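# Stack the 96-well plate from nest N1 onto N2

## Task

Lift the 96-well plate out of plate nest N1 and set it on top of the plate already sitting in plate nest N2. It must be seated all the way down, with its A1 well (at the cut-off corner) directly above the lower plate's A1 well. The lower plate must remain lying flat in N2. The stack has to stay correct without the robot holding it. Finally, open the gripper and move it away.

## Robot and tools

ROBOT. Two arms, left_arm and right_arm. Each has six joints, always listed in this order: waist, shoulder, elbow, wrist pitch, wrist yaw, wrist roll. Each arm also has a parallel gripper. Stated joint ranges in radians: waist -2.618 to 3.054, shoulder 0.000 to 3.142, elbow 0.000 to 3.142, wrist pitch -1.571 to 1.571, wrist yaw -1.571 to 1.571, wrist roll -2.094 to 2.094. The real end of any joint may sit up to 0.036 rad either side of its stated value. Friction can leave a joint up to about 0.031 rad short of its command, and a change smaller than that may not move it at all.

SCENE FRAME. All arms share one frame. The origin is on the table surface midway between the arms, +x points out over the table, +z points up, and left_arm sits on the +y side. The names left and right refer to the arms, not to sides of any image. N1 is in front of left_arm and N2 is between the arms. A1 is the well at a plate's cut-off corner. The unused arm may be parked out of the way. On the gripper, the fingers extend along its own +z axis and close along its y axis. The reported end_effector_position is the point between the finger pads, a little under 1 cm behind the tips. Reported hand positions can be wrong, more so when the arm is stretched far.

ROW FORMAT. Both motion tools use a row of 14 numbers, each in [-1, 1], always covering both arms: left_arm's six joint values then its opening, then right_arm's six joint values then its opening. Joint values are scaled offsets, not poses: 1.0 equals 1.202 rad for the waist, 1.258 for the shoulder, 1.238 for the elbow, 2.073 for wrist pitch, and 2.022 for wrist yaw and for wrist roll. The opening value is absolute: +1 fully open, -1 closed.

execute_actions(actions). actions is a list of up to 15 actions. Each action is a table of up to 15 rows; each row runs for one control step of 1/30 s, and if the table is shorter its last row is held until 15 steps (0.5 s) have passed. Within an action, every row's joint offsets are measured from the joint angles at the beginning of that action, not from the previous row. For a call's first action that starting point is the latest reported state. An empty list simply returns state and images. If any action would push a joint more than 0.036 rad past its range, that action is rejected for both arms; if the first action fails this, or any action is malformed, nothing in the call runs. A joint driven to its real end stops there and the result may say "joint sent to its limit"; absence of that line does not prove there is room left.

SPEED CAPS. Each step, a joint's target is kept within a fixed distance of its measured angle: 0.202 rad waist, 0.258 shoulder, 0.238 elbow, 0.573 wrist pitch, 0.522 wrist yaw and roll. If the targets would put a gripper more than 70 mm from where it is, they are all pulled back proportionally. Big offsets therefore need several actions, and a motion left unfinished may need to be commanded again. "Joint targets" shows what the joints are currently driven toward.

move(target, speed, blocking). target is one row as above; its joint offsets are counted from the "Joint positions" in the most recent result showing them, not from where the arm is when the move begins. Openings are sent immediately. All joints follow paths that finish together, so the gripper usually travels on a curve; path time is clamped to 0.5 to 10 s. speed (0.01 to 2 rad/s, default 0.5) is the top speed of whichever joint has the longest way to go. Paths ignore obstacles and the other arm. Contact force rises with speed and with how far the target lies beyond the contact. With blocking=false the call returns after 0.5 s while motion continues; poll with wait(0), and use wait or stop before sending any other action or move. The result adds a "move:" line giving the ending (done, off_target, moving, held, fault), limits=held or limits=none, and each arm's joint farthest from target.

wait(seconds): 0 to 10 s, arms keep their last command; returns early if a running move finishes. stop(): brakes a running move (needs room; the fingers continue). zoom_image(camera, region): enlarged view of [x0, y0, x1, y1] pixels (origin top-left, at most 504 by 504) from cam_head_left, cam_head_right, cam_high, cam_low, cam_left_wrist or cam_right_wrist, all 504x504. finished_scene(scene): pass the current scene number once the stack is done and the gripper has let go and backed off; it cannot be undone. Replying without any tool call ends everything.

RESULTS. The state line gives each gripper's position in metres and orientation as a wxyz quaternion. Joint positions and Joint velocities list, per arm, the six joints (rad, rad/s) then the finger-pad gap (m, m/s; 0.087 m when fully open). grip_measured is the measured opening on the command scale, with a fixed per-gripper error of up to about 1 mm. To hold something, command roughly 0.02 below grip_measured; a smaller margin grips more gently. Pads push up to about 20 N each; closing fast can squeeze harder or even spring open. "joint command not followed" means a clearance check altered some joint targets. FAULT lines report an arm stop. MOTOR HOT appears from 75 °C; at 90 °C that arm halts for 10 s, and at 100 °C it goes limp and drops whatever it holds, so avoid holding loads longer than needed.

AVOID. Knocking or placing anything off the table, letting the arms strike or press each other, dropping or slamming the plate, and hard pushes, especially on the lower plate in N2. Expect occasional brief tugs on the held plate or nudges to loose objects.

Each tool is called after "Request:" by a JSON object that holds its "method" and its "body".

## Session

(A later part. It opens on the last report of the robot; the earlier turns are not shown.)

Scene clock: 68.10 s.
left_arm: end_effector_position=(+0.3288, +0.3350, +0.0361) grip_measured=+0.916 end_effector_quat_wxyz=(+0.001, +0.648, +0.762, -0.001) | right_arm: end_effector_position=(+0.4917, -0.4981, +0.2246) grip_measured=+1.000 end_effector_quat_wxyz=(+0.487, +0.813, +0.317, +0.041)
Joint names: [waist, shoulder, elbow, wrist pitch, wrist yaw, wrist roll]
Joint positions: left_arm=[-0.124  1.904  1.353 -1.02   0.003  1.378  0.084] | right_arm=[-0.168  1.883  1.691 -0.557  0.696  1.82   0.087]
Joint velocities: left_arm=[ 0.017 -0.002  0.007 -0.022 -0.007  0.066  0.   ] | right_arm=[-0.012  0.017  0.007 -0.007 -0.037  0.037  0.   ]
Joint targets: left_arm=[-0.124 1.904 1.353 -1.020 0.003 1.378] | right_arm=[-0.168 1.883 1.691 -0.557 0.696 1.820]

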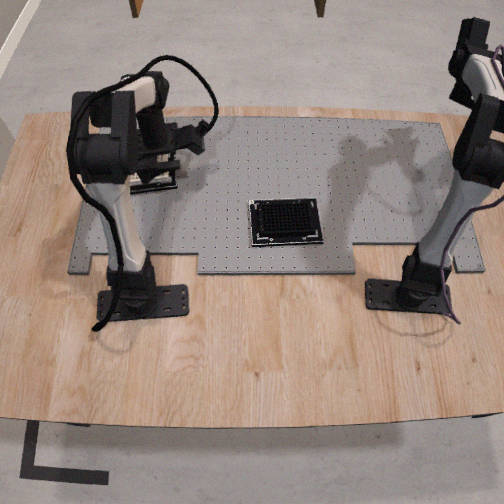

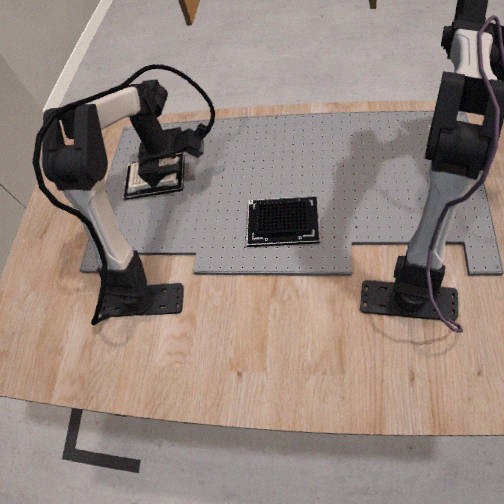

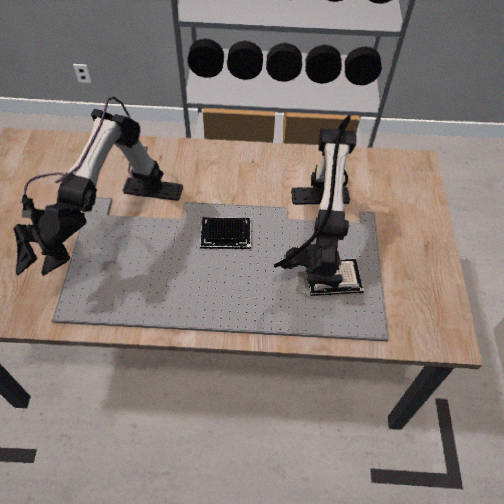

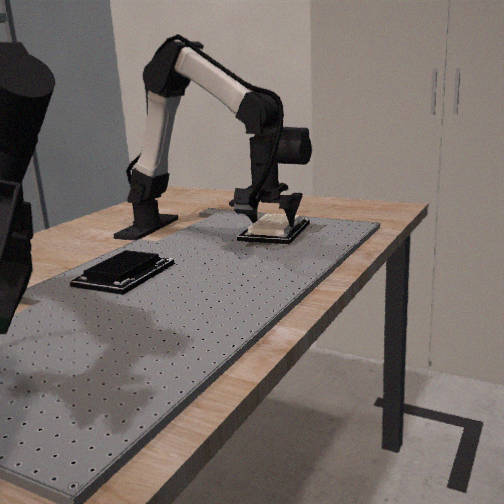

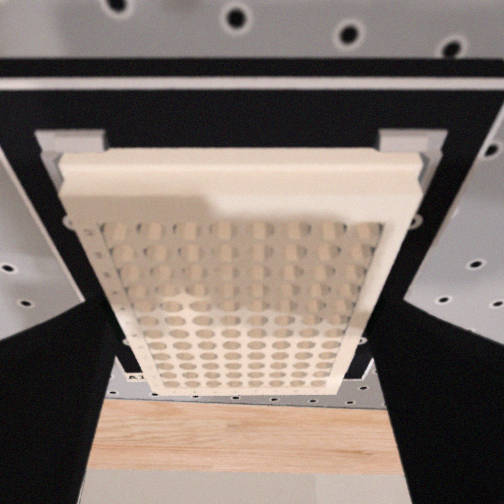

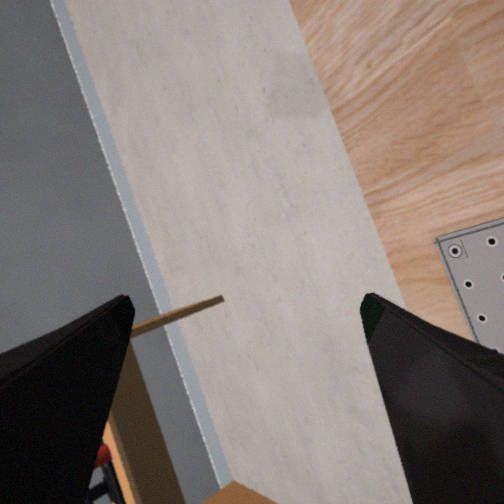

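Request:
{"method": "execute_actions", "body": {"actions": [[[0,-0.008,0.01,-0.003,0,0,0.87,0,0,0,0,0,0,1],[0,-0.013,0.016,-0.005,0,0,0.87,0,0,0,0,0,0,1],[0,-0.0145,0.0195,-0.008,0,0,0.87,0,0,0,0,0,0,1],[0,-0.016,0.023,-0.011,0,0,0.87,0,0,0,0,0,0,1],[0,-0.0175,0.0265,-0.014,0,0,0.87,0,0,0,0,0,0,1],[0,-0.019,0.03,-0.017,0,0,0.87,0,0,0,0,0,0,1],[0,-0.0205,0.0335,-0.02,0,0,0.87,0,0,0,0,0,0,1],[0,-0.022,0.037,-0.023,0,0,0.87,0,0,0,0,0,0,1],[0,-0.0235,0.0405,-0.026,0,0,0.87,0,0,0,0,0,0,1],[0,-0.025,0.044,-0.029,0,0,0.87,0,0,0,0,0,0,1],[0,-0.0265,0.0475,-0.032,0,0,0.87,0,0,0,0,0,0,1],[0,-0.028,0.051,-0.035,0,0,0.87,0,0,0,0,0,0,1],[0,-0.029,0.0545,-0.038,0,0,0.87,0,0,0,0,0,0,1],[0,-0.03,0.058,-0.041,0,0,0.87,0,0,0,0,0,0,1]]]}}

Request:
{"method": "wait", "body": {"seconds": 0.5}}

Scene clock: 74.83 s.
left_arm: end_effector_position=(+0.3323, +0.3349, +0.0544) grip_measured=+0.916 end_effector_quat_wxyz=(+0.007, +0.648, +0.762, +0.004) | right_arm: end_effector_position=(+0.4917, -0.4981, +0.2246) grip_measured=+1.000 end_effector_quat_wxyz=(+0.487, +0.813, +0.317, +0.041)
Joint names: [waist, shoulder, elbow, wrist pitch, wrist yaw, wrist roll]
Joint positions: left_arm=[-0.124  1.883  1.4   -1.072  0.003  1.378  0.084] | right_arm=[-0.168  1.883  1.691 -0.557  0.696  1.82   0.087]
Joint velocities: left_arm=[ 0.002 -0.076  0.12  -0.125 -0.007  0.037 -0.   ] | right_arm=[ 0.012  0.002 -0.007  0.037 -0.037 -0.022  0.   ]
Joint targets: left_arm=[-0.124 1.867 1.425 -1.105 0.003 1.378] | right_arm=[-0.168 1.883 1.691 -0.557 0.696 1.820]

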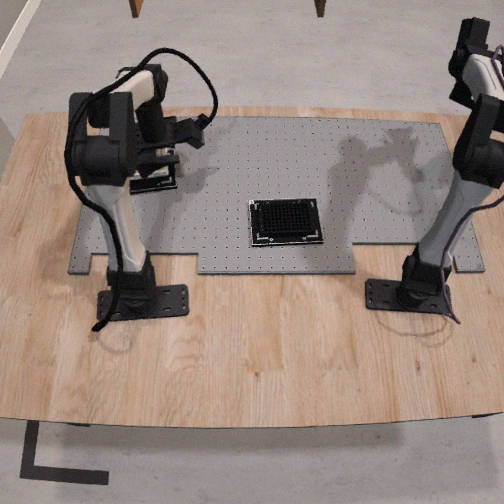

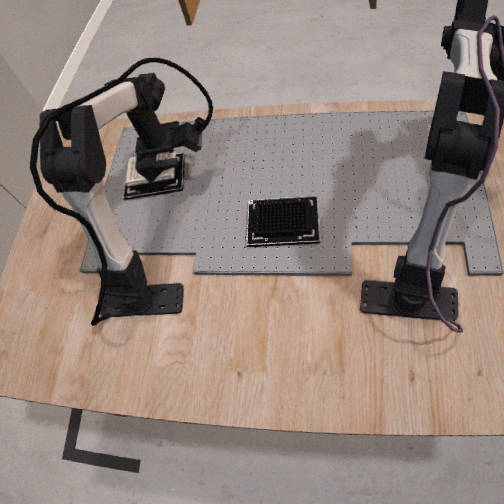

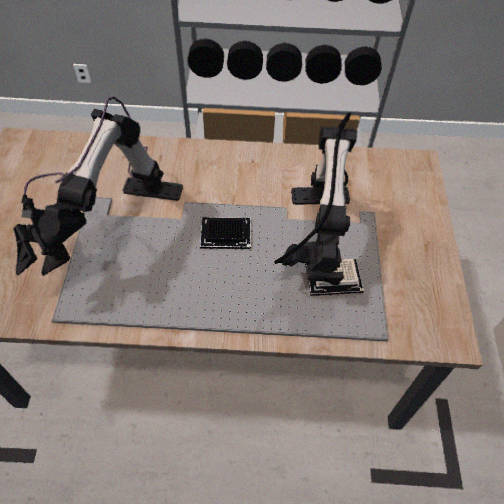

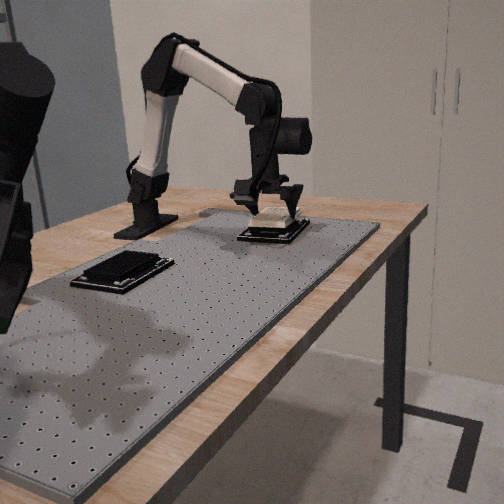

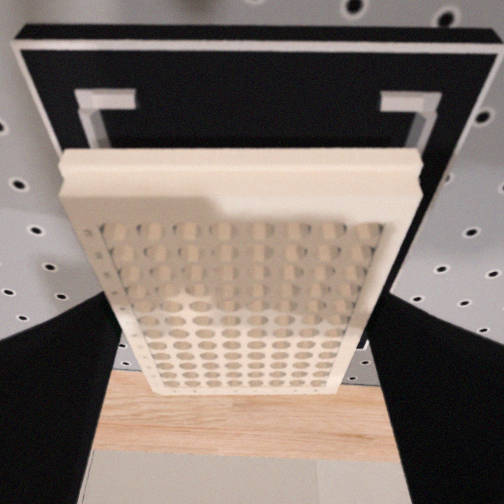

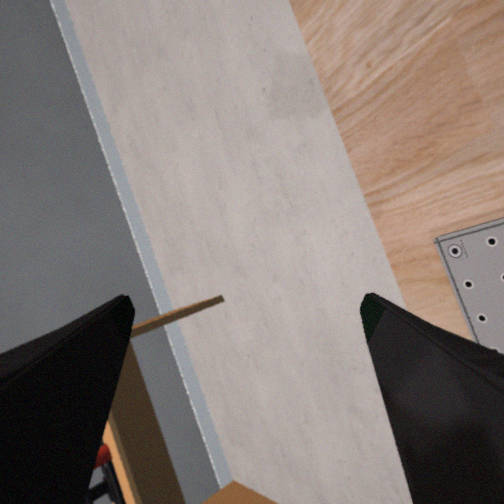

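Scene clock: 75.33 s.
left_arm: end_effector_position=(+0.3291, +0.3350, +0.0566) grip_measured=+0.916 end_effector_quat_wxyz=(+0.003, +0.648, +0.762, +0.000) | right_arm: end_effector_position=(+0.4917, -0.4981, +0.2246) grip_measured=+1.000 end_effector_quat_wxyz=(+0.487, +0.813, +0.317, +0.041)
Joint names: [waist, shoulder, elbow, wrist pitch, wrist yaw, wrist roll]
Joint positions: left_arm=[-0.124  1.88   1.405 -1.092  0.003  1.378  0.084] | right_arm=[-0.168  1.883  1.691 -0.557  0.696  1.82   0.087]
Joint velocities: left_arm=[-0.002  0.012 -0.002  0.037 -0.037  0.051 -0.001] | right_arm=[ 0.007  0.007 -0.002  0.007  0.037 -0.022  0.   ]
Joint targets: left_arm=[-0.124 1.867 1.425 -1.105 0.003 1.378] | right_arm=[-0.168 1.883 1.691 -0.557 0.696 1.820]
wait: 0.50 s; no rest

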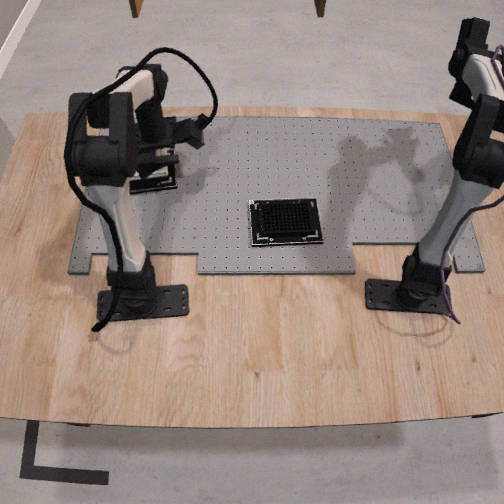

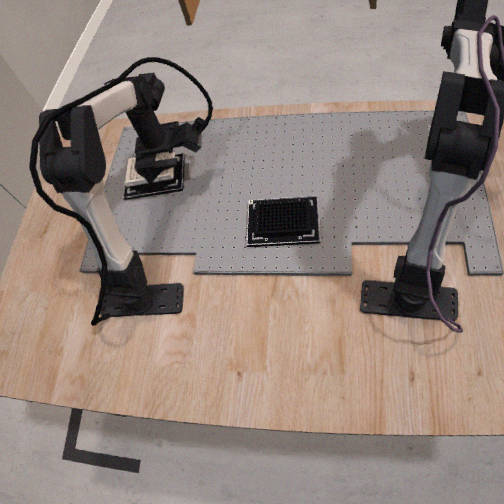

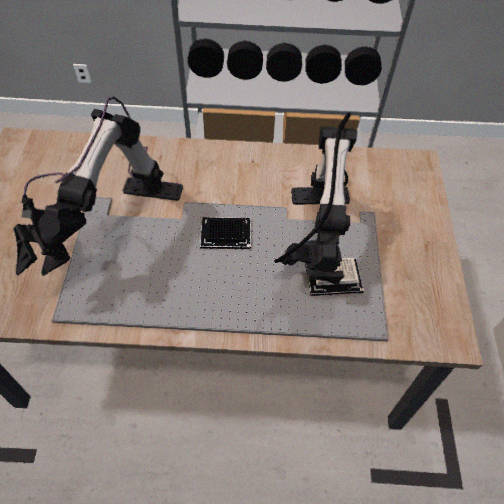

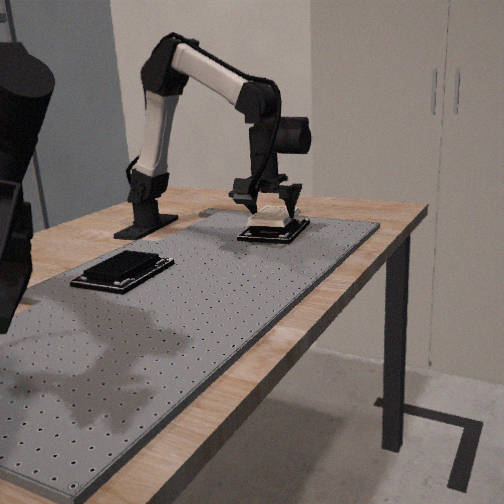

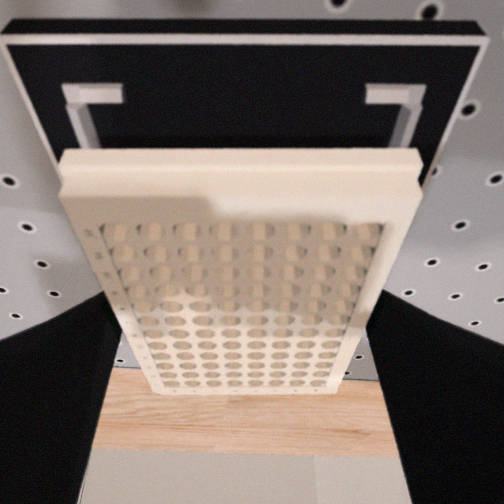

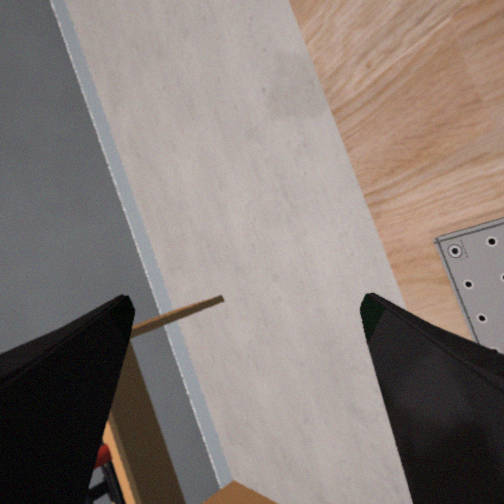

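Request:
{"method": "move", "body": {"target": [-0.889,0.325,0.559,-0.141,0,-0.483,0.87,0,0,0,0,0,0,1], "speed": 0.6}}

Scene clock: 83.70 s.
left_arm: end_effector_position=(+0.1850, -0.0501, +0.0759) grip_measured=+0.916 end_effector_quat_wxyz=(+0.001, +0.686, +0.727, -0.003) | right_arm: end_effector_position=(+0.4917, -0.4981, +0.2246) grip_measured=+1.000 end_effector_quat_wxyz=(+0.487, +0.813, +0.317, +0.041)
Joint names: [waist, shoulder, elbow, wrist pitch, wrist yaw, wrist roll]
Joint positions: left_arm=[-1.199  2.273  2.075 -1.369  0.004  0.407  0.084] | right_arm=[-0.168  1.883  1.691 -0.557  0.696  1.82   0.087]
Joint velocities: left_arm=[-0.012 -0.002  0.002 -0.007 -0.007 -0.022 -0.   ] | right_arm=[-0.002  0.007 -0.002  0.022 -0.007 -0.066  0.   ]
Joint targets: left_arm=[-1.192 2.289 2.097 -1.384 0.003 0.401] | right_arm=[-0.168 1.883 1.691 -0.557 0.696 1.820]
move: off_target (left_arm); limits=none; left_arm: farthest joint: the elbow, 0.022 radians from its target (0.692 radians at the start); right_arm: farthest joint: the waist, 0.000 radians from its target (0.000 radians at the start)

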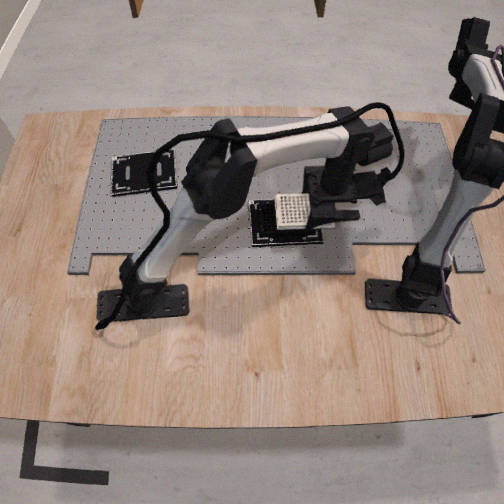

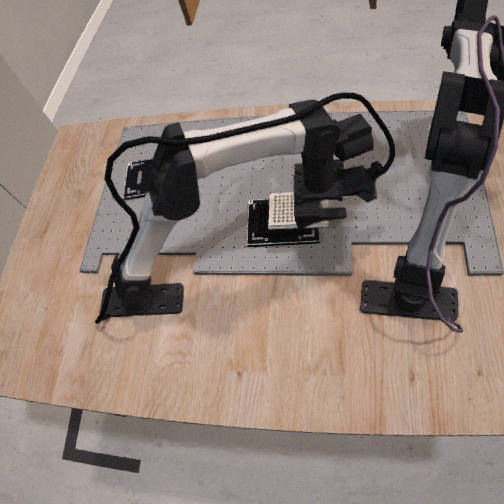

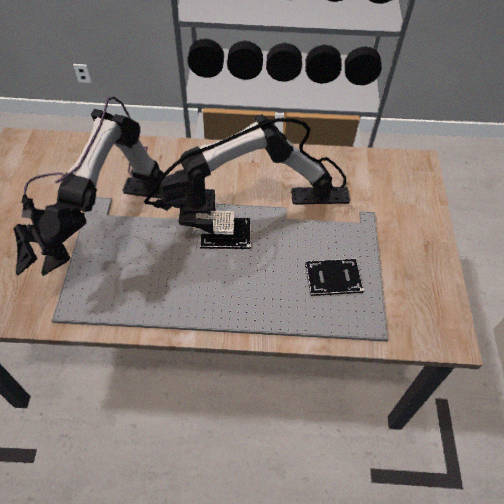

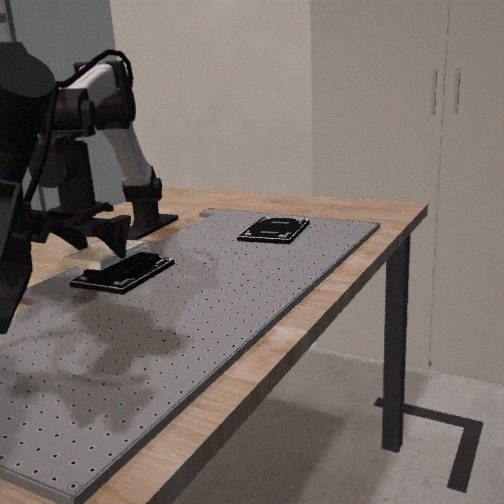

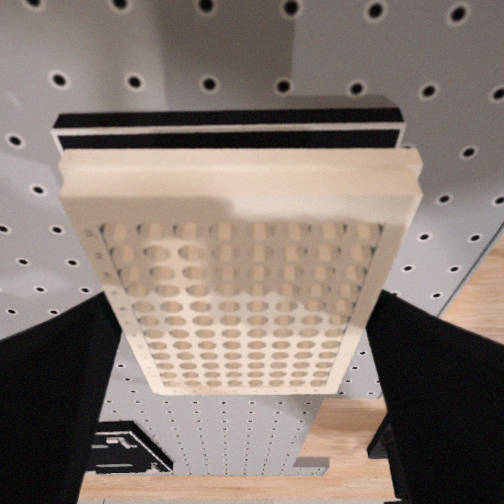

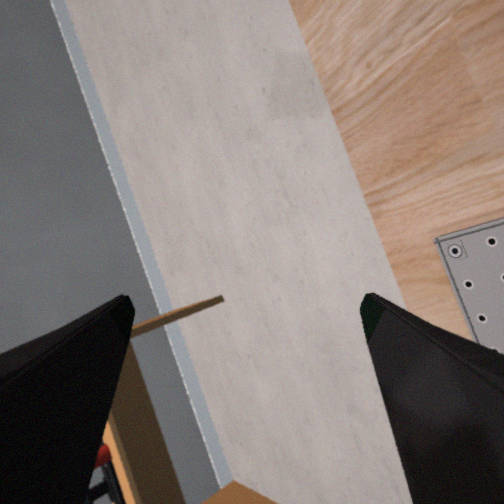

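Request:
{"method": "move", "body": {"target": [0.043,-0.13,-0.254,0.0743,0,0.0153,0.87,0,0,0,0,0,0,1], "speed": 0.35}}

Scene clock: 90.50 s.
left_arm: end_effector_position=(+0.1859, -0.0122, +0.0618) grip_measured=+0.916 end_effector_quat_wxyz=(+0.001, +0.679, +0.734, -0.002) | right_arm: end_effector_position=(+0.4917, -0.4981, +0.2246) grip_measured=+1.000 end_effector_quat_wxyz=(+0.487, +0.813, +0.317, +0.041)
Joint names: [waist, shoulder, elbow, wrist pitch, wrist yaw, wrist roll]
Joint positions: left_arm=[-1.154  2.127  1.783 -1.224  0.004  0.433  0.084] | right_arm=[-0.168  1.883  1.691 -0.557  0.696  1.82   0.087]
Joint velocities: left_arm=[ 0.002 -0.002  0.002 -0.007  0.007 -0.051 -0.001] | right_arm=[-0.017  0.002  0.007 -0.007 -0.095 -0.051  0.   ]
Joint targets: left_arm=[-1.147 2.110 1.761 -1.214 0.004 0.438] | right_arm=[-0.168 1.883 1.691 -0.557 0.696 1.820]
move: off_target (left_arm); limits=none; left_arm: farthest joint: the elbow, 0.022 radians from its target (0.315 radians at the start); right_arm: farthest joint: the waist, 0.000 radians from its target (0.000 radians at the start)

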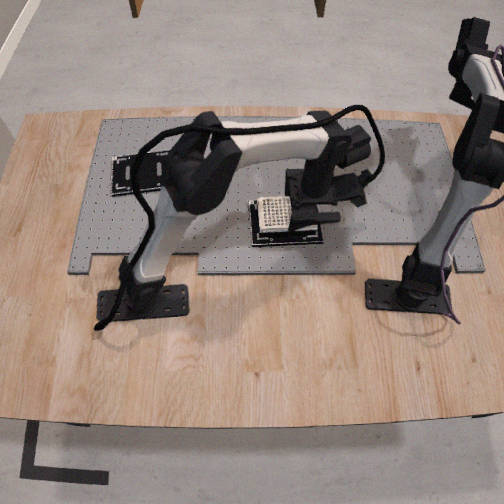

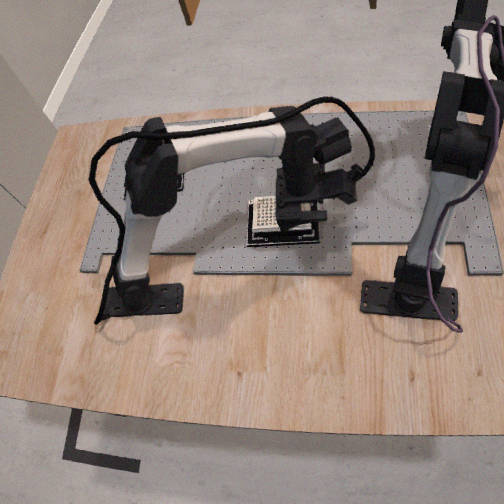

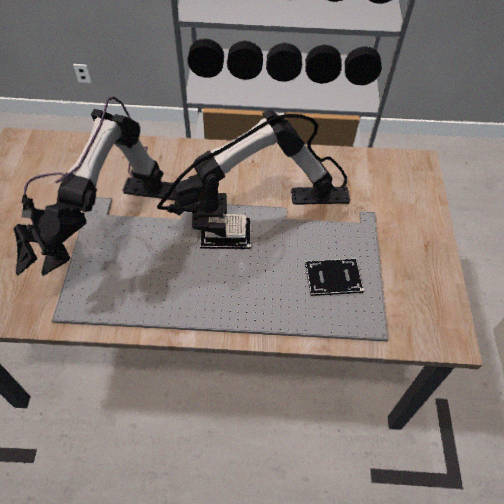

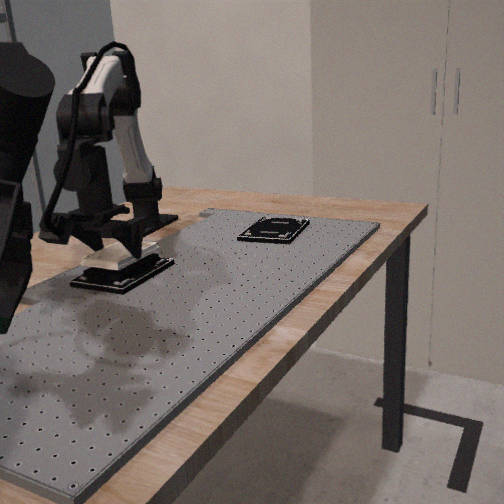

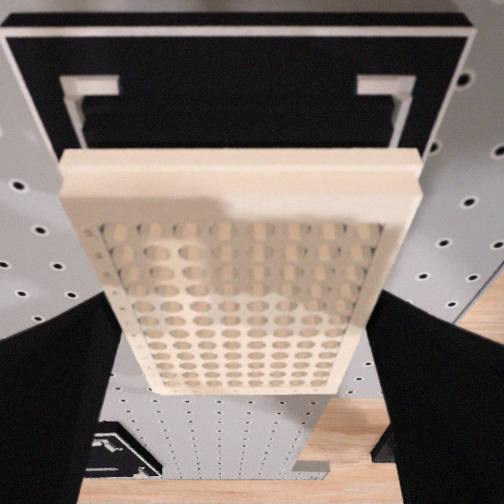

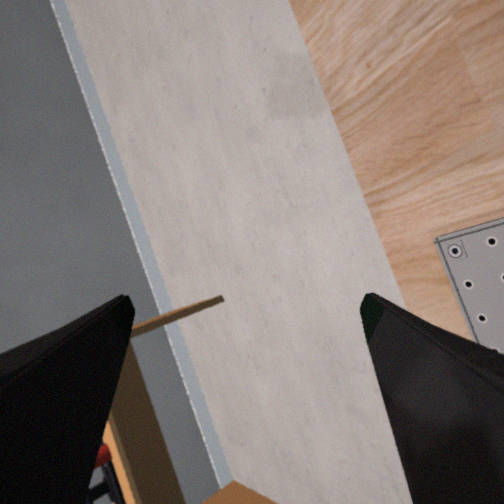

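Request:
{"method": "move", "body": {"target": [0.008,0,-0.041,0.0215,0,0,0.87,0,0,0,0,0,0,1], "speed": 0.08}}

Request:
{"method": "zoom_image", "body": {"camera": "cam_low", "region": [50,210,190,300]}}

Request:
{"method": "zoom_image", "body": {"camera": "cam_head_right", "region": [235,185,335,255]}}

Scene clock: 97.77 s.
left_arm: end_effector_position=(+0.1861, -0.0127, +0.0542) grip_measured=+0.916 end_effector_quat_wxyz=(+0.003, +0.679, +0.734, -0.003) | right_arm: end_effector_position=(+0.4917, -0.4981, +0.2246) grip_measured=+1.000 end_effector_quat_wxyz=(+0.487, +0.813, +0.317, +0.041)
Joint names: [waist, shoulder, elbow, wrist pitch, wrist yaw, wrist roll]
Joint positions: left_arm=[-1.154  2.127  1.753 -1.189  0.004  0.433  0.084] | right_arm=[-0.168  1.883  1.691 -0.557  0.696  1.82   0.087]
Joint velocities: left_arm=[ 0.012 -0.007  0.002 -0.11  -0.051 -0.051  0.001] | right_arm=[ 0.007 -0.002  0.017  0.007 -0.007  0.007  0.   ]
Joint targets: left_arm=[-1.144 2.127 1.732 -1.179 0.004 0.433] | right_arm=[-0.168 1.883 1.691 -0.557 0.696 1.820]
move: off_target (left_arm); limits=none; left_arm: farthest joint: the elbow, 0.021 radians from its target (0.050 radians at the start); right_arm: farthest joint: the waist, 0.000 radians from its target (0.000 radians at the start)

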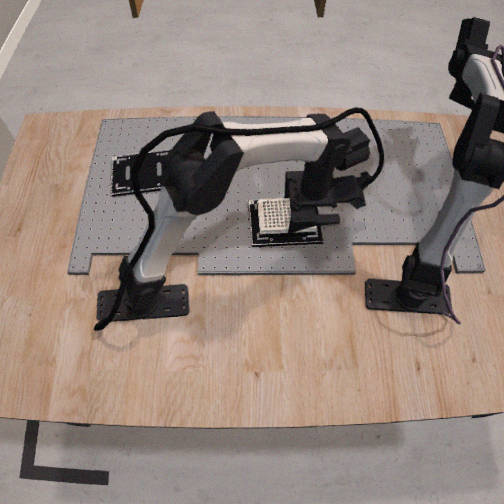

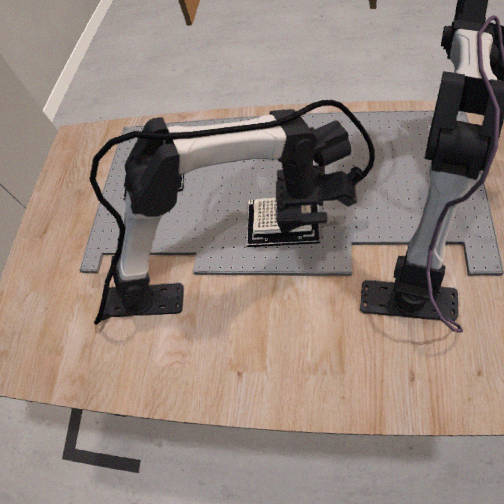

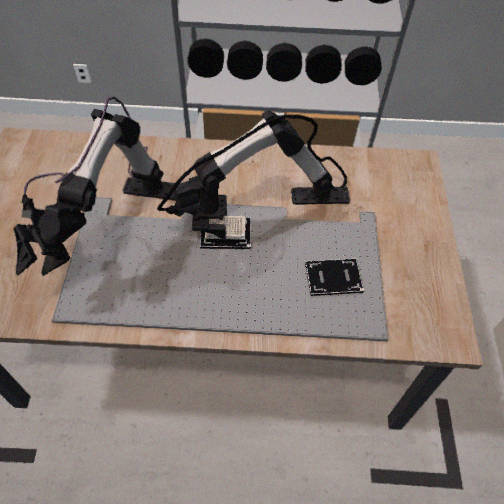

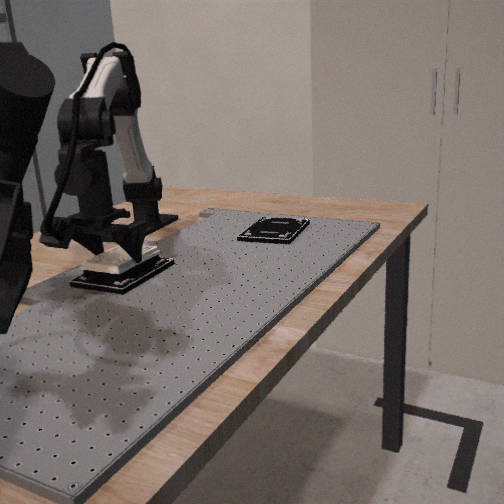

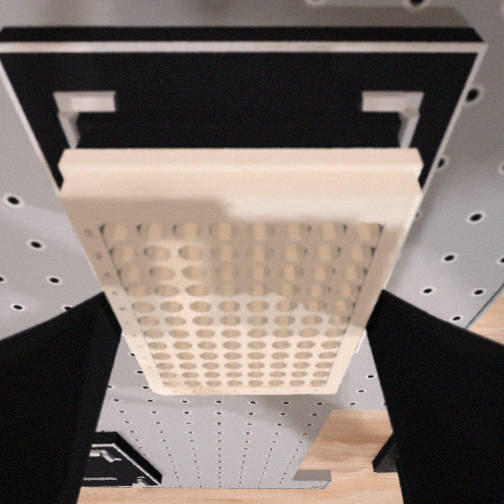

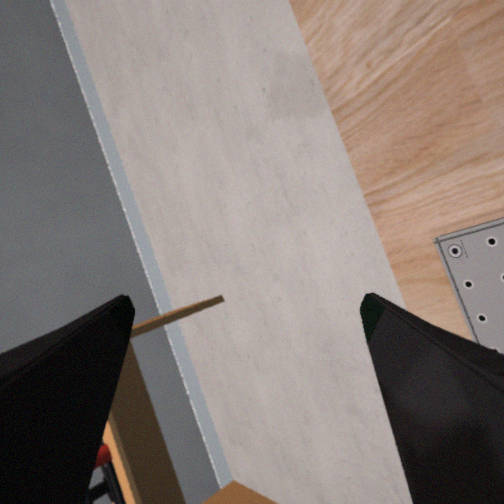

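Region (50, 210, 190, 300) of cam_low's 504x504 image, scaled by 3.600, with more detail than that image has; it fills the top 324 rows of this view, and the rest is white.

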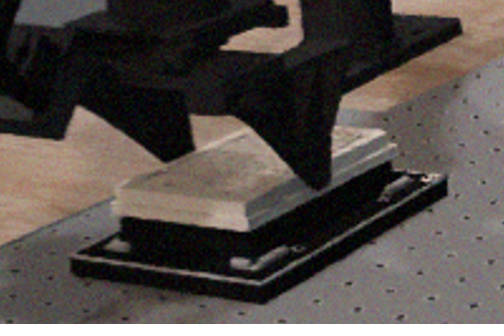

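Region (235, 185, 335, 255) of cam_head_right's 504x504 image, scaled by 5.040, with more detail than that image has; it fills the top 353 rows of this view, and the rest is white.

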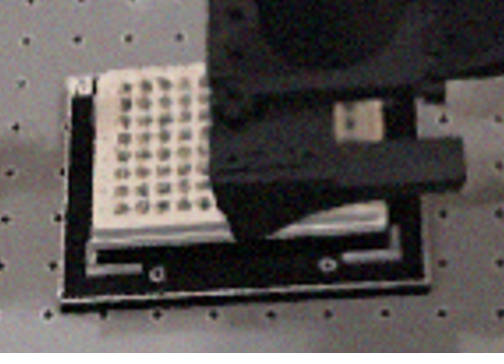

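Request:
{"method": "move", "body": {"target": [0,0,0,0,-0.008,0,0.87,0,0,0,0,0,0,1], "speed": 0.08}}

Request:
{"method": "zoom_image", "body": {"camera": "cam_left_wrist", "region": [30,70,150,190]}}

Request:
{"method": "zoom_image", "body": {"camera": "cam_left_wrist", "region": [332,70,452,190]}}

Scene clock: 101.50 s.
left_arm: end_effector_position=(+0.1868, -0.0125, +0.0543) grip_measured=+0.916 end_effector_quat_wxyz=(+0.004, +0.679, +0.734, -0.001) | right_arm: end_effector_position=(+0.4917, -0.4981, +0.2246) grip_measured=+1.000 end_effector_quat_wxyz=(+0.487, +0.813, +0.317, +0.041)
Joint names: [waist, shoulder, elbow, wrist pitch, wrist yaw, wrist roll]
Joint positions: left_arm=[-1.154  2.127  1.753 -1.188  0.     0.433  0.084] | right_arm=[-0.168  1.883  1.691 -0.557  0.696  1.82   0.087]
Joint velocities: left_arm=[-0.012 -0.007 -0.012 -0.095 -0.037  0.037 -0.001] | right_arm=[ 0.017 -0.037 -0.017  0.037  0.022 -0.051  0.   ]
Joint targets: left_arm=[-1.154 2.127 1.753 -1.189 -0.012 0.433] | right_arm=[-0.168 1.883 1.691 -0.557 0.696 1.820]
move: done; limits=none; left_arm: farthest joint: the wrist yaw, 0.012 radians from its target (0.016 radians at the start); right_arm: farthest joint: the waist, 0.000 radians from its target (0.000 radians at the start)

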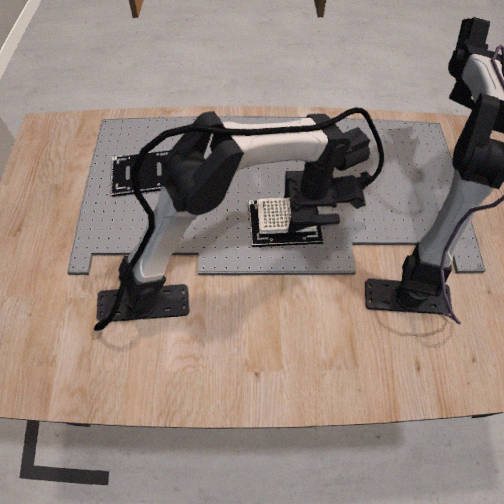

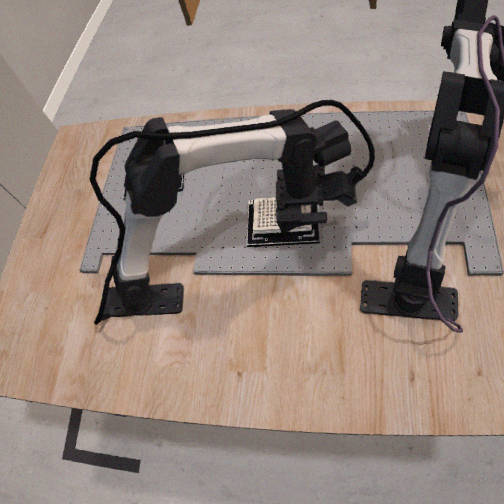

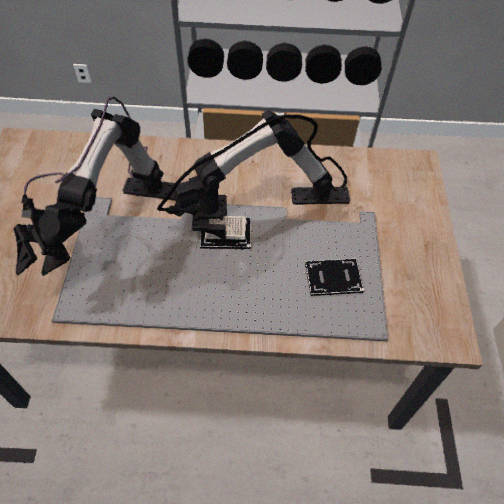

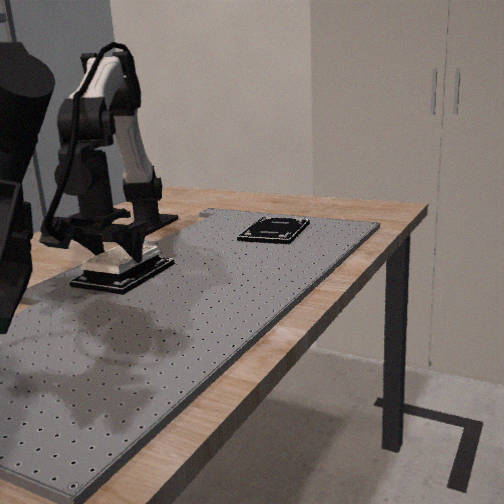

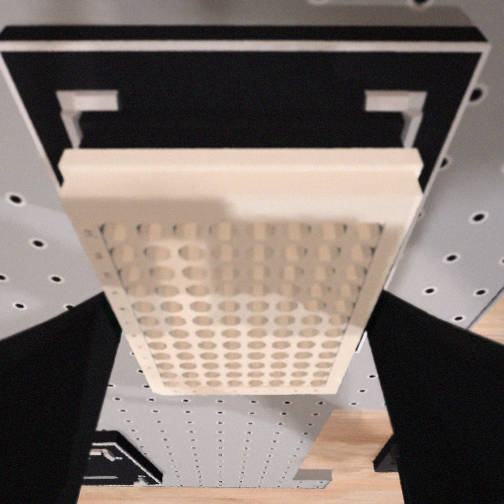

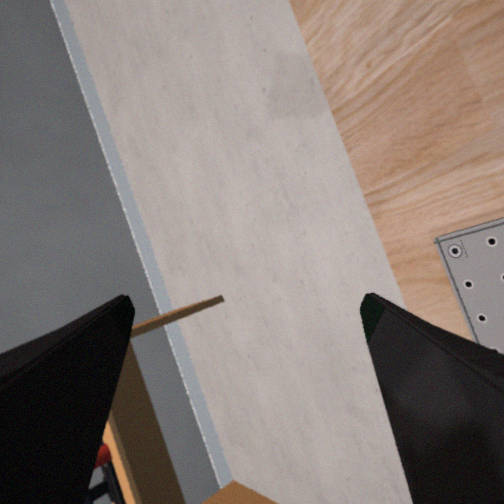

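Region (30, 70, 150, 190) of cam_left_wrist's 504x504 image, scaled by 4.200, with more detail than that image has.

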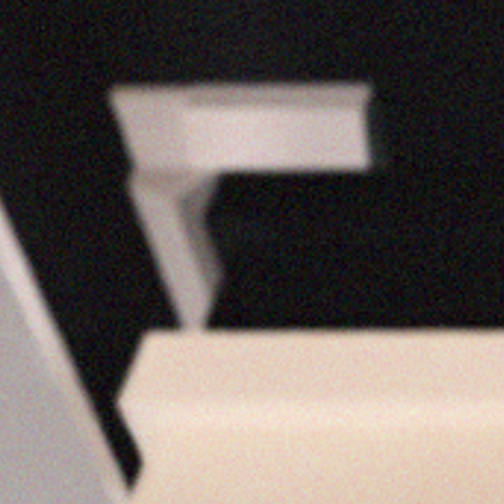

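Region (332, 70, 452, 190) of cam_left_wrist's 504x504 image, scaled by 4.200, with more detail than that image has.

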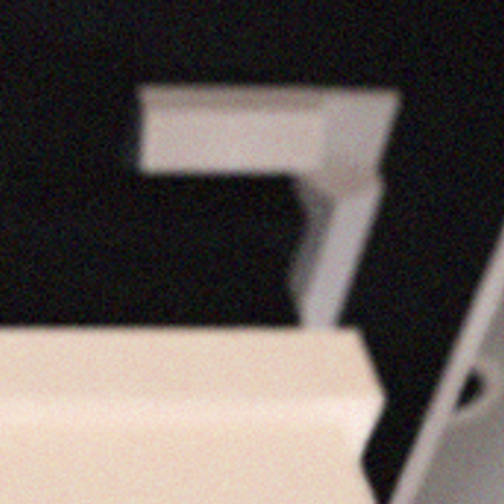

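Request:
{"method": "move", "body": {"target": [0,0.025,0,0.0065,0,0,0.87,0,0,0,0,0,0,1], "speed": 0.04}}

Request:
{"method": "zoom_image", "body": {"camera": "cam_low", "region": [50,210,190,300]}}

Scene clock: 104.83 s.
left_arm: end_effector_position=(+0.1869, -0.0124, +0.0501) grip_measured=+0.916 end_effector_quat_wxyz=(-0.000, +0.679, +0.734, +0.000) | right_arm: end_effector_position=(+0.4917, -0.4981, +0.2246) grip_measured=+1.000 end_effector_quat_wxyz=(+0.487, +0.813, +0.317, +0.041)
Joint names: [waist, shoulder, elbow, wrist pitch, wrist yaw, wrist roll]
Joint positions: left_arm=[-1.154  2.138  1.753 -1.186 -0.001  0.433  0.084] | right_arm=[-0.168  1.883  1.691 -0.557  0.696  1.82   0.087]
Joint velocities: left_arm=[ 0.002  0.017  0.012 -0.007 -0.037 -0.007  0.   ] | right_arm=[ 0.002  0.012 -0.002  0.007 -0.037 -0.037  0.   ]
Joint targets: left_arm=[-1.154 2.158 1.753 -1.175 -0.000 0.433] | right_arm=[-0.168 1.883 1.691 -0.557 0.696 1.820]
move: done; limits=none; left_arm: farthest joint: the shoulder, 0.020 radians from its target (0.031 radians at the start); right_arm: farthest joint: the waist, 0.000 radians from its target (0.000 radians at the start)

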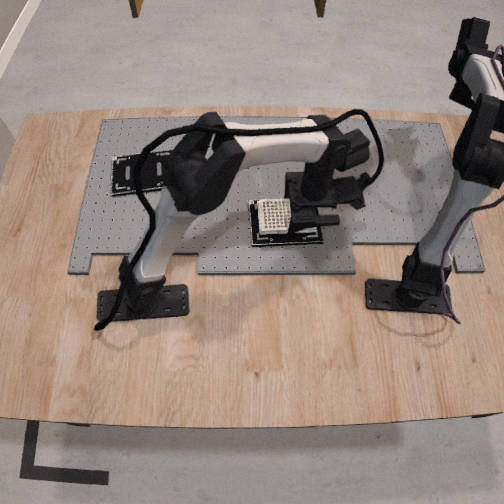

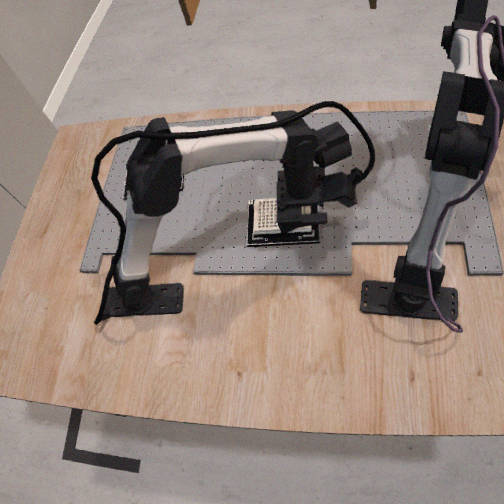

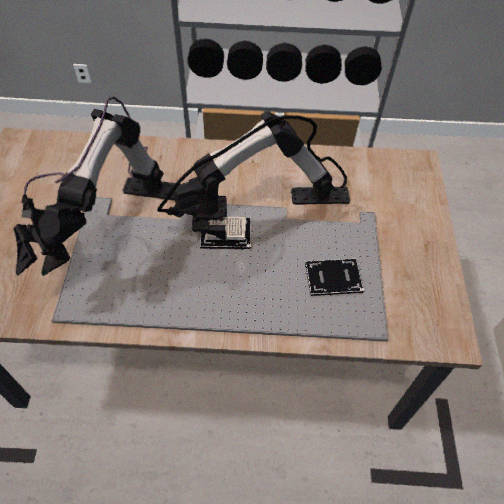

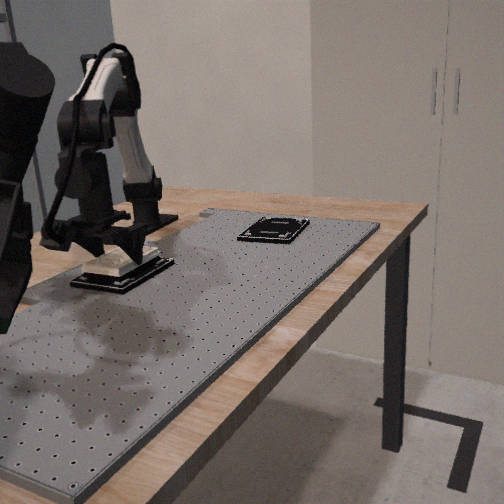

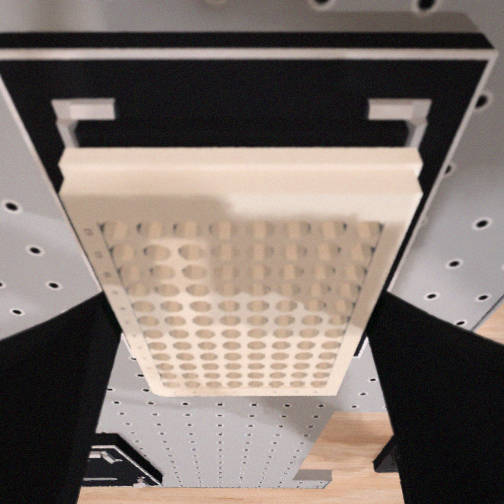

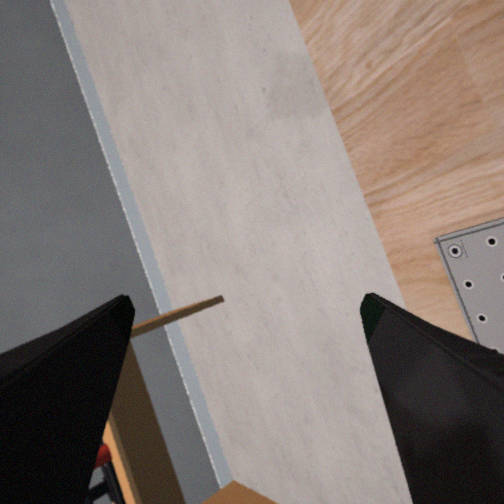

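Region (50, 210, 190, 300) of cam_low's 504x504 image, scaled by 3.600, with more detail than that image has; it fills the top 324 rows of this view, and the rest is white.

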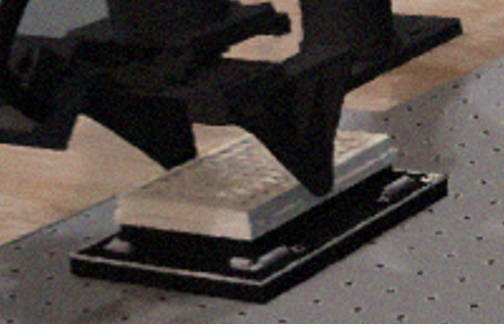

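Request:
{"method": "zoom_image", "body": {"camera": "cam_head_left", "region": [240,190,330,255]}}

Request:
{"method": "zoom_image", "body": {"camera": "cam_high", "region": [190,205,260,255]}}

Request:
{"method": "zoom_image", "body": {"camera": "cam_low", "region": [110,240,180,290]}}

Region (240, 190, 330, 255) of cam_head_left's 504x504 image, scaled by 5.600, with more detail than that image has.

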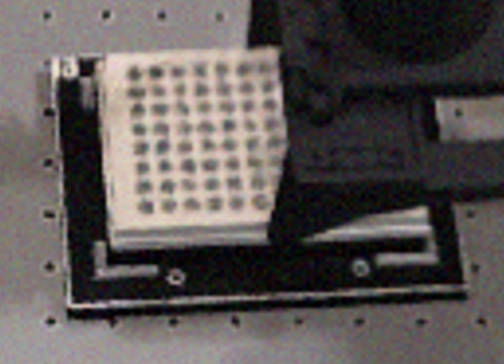

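Region (190, 205, 260, 255) of cam_high's 504x504 image, scaled by 7.200, with more detail than that image has; it fills the top 360 rows of this view, and the rest is white.

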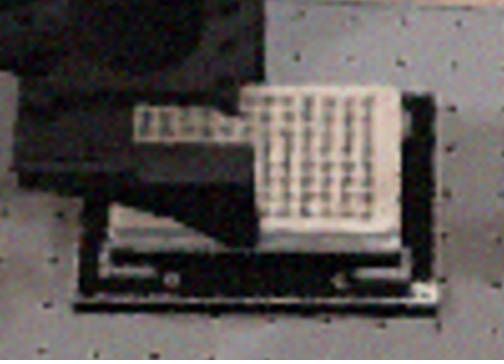

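Region (110, 240, 180, 290) of cam_low's 504x504 image, scaled by 7.200, with more detail than that image has; it fills the top 360 rows of this view, and the rest is white.

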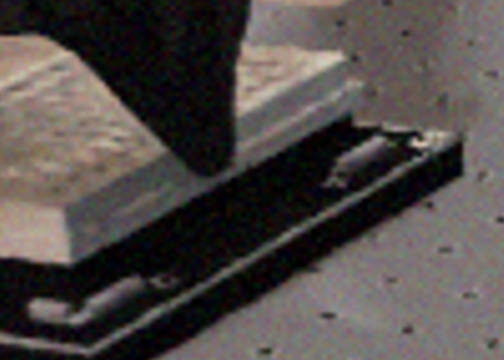

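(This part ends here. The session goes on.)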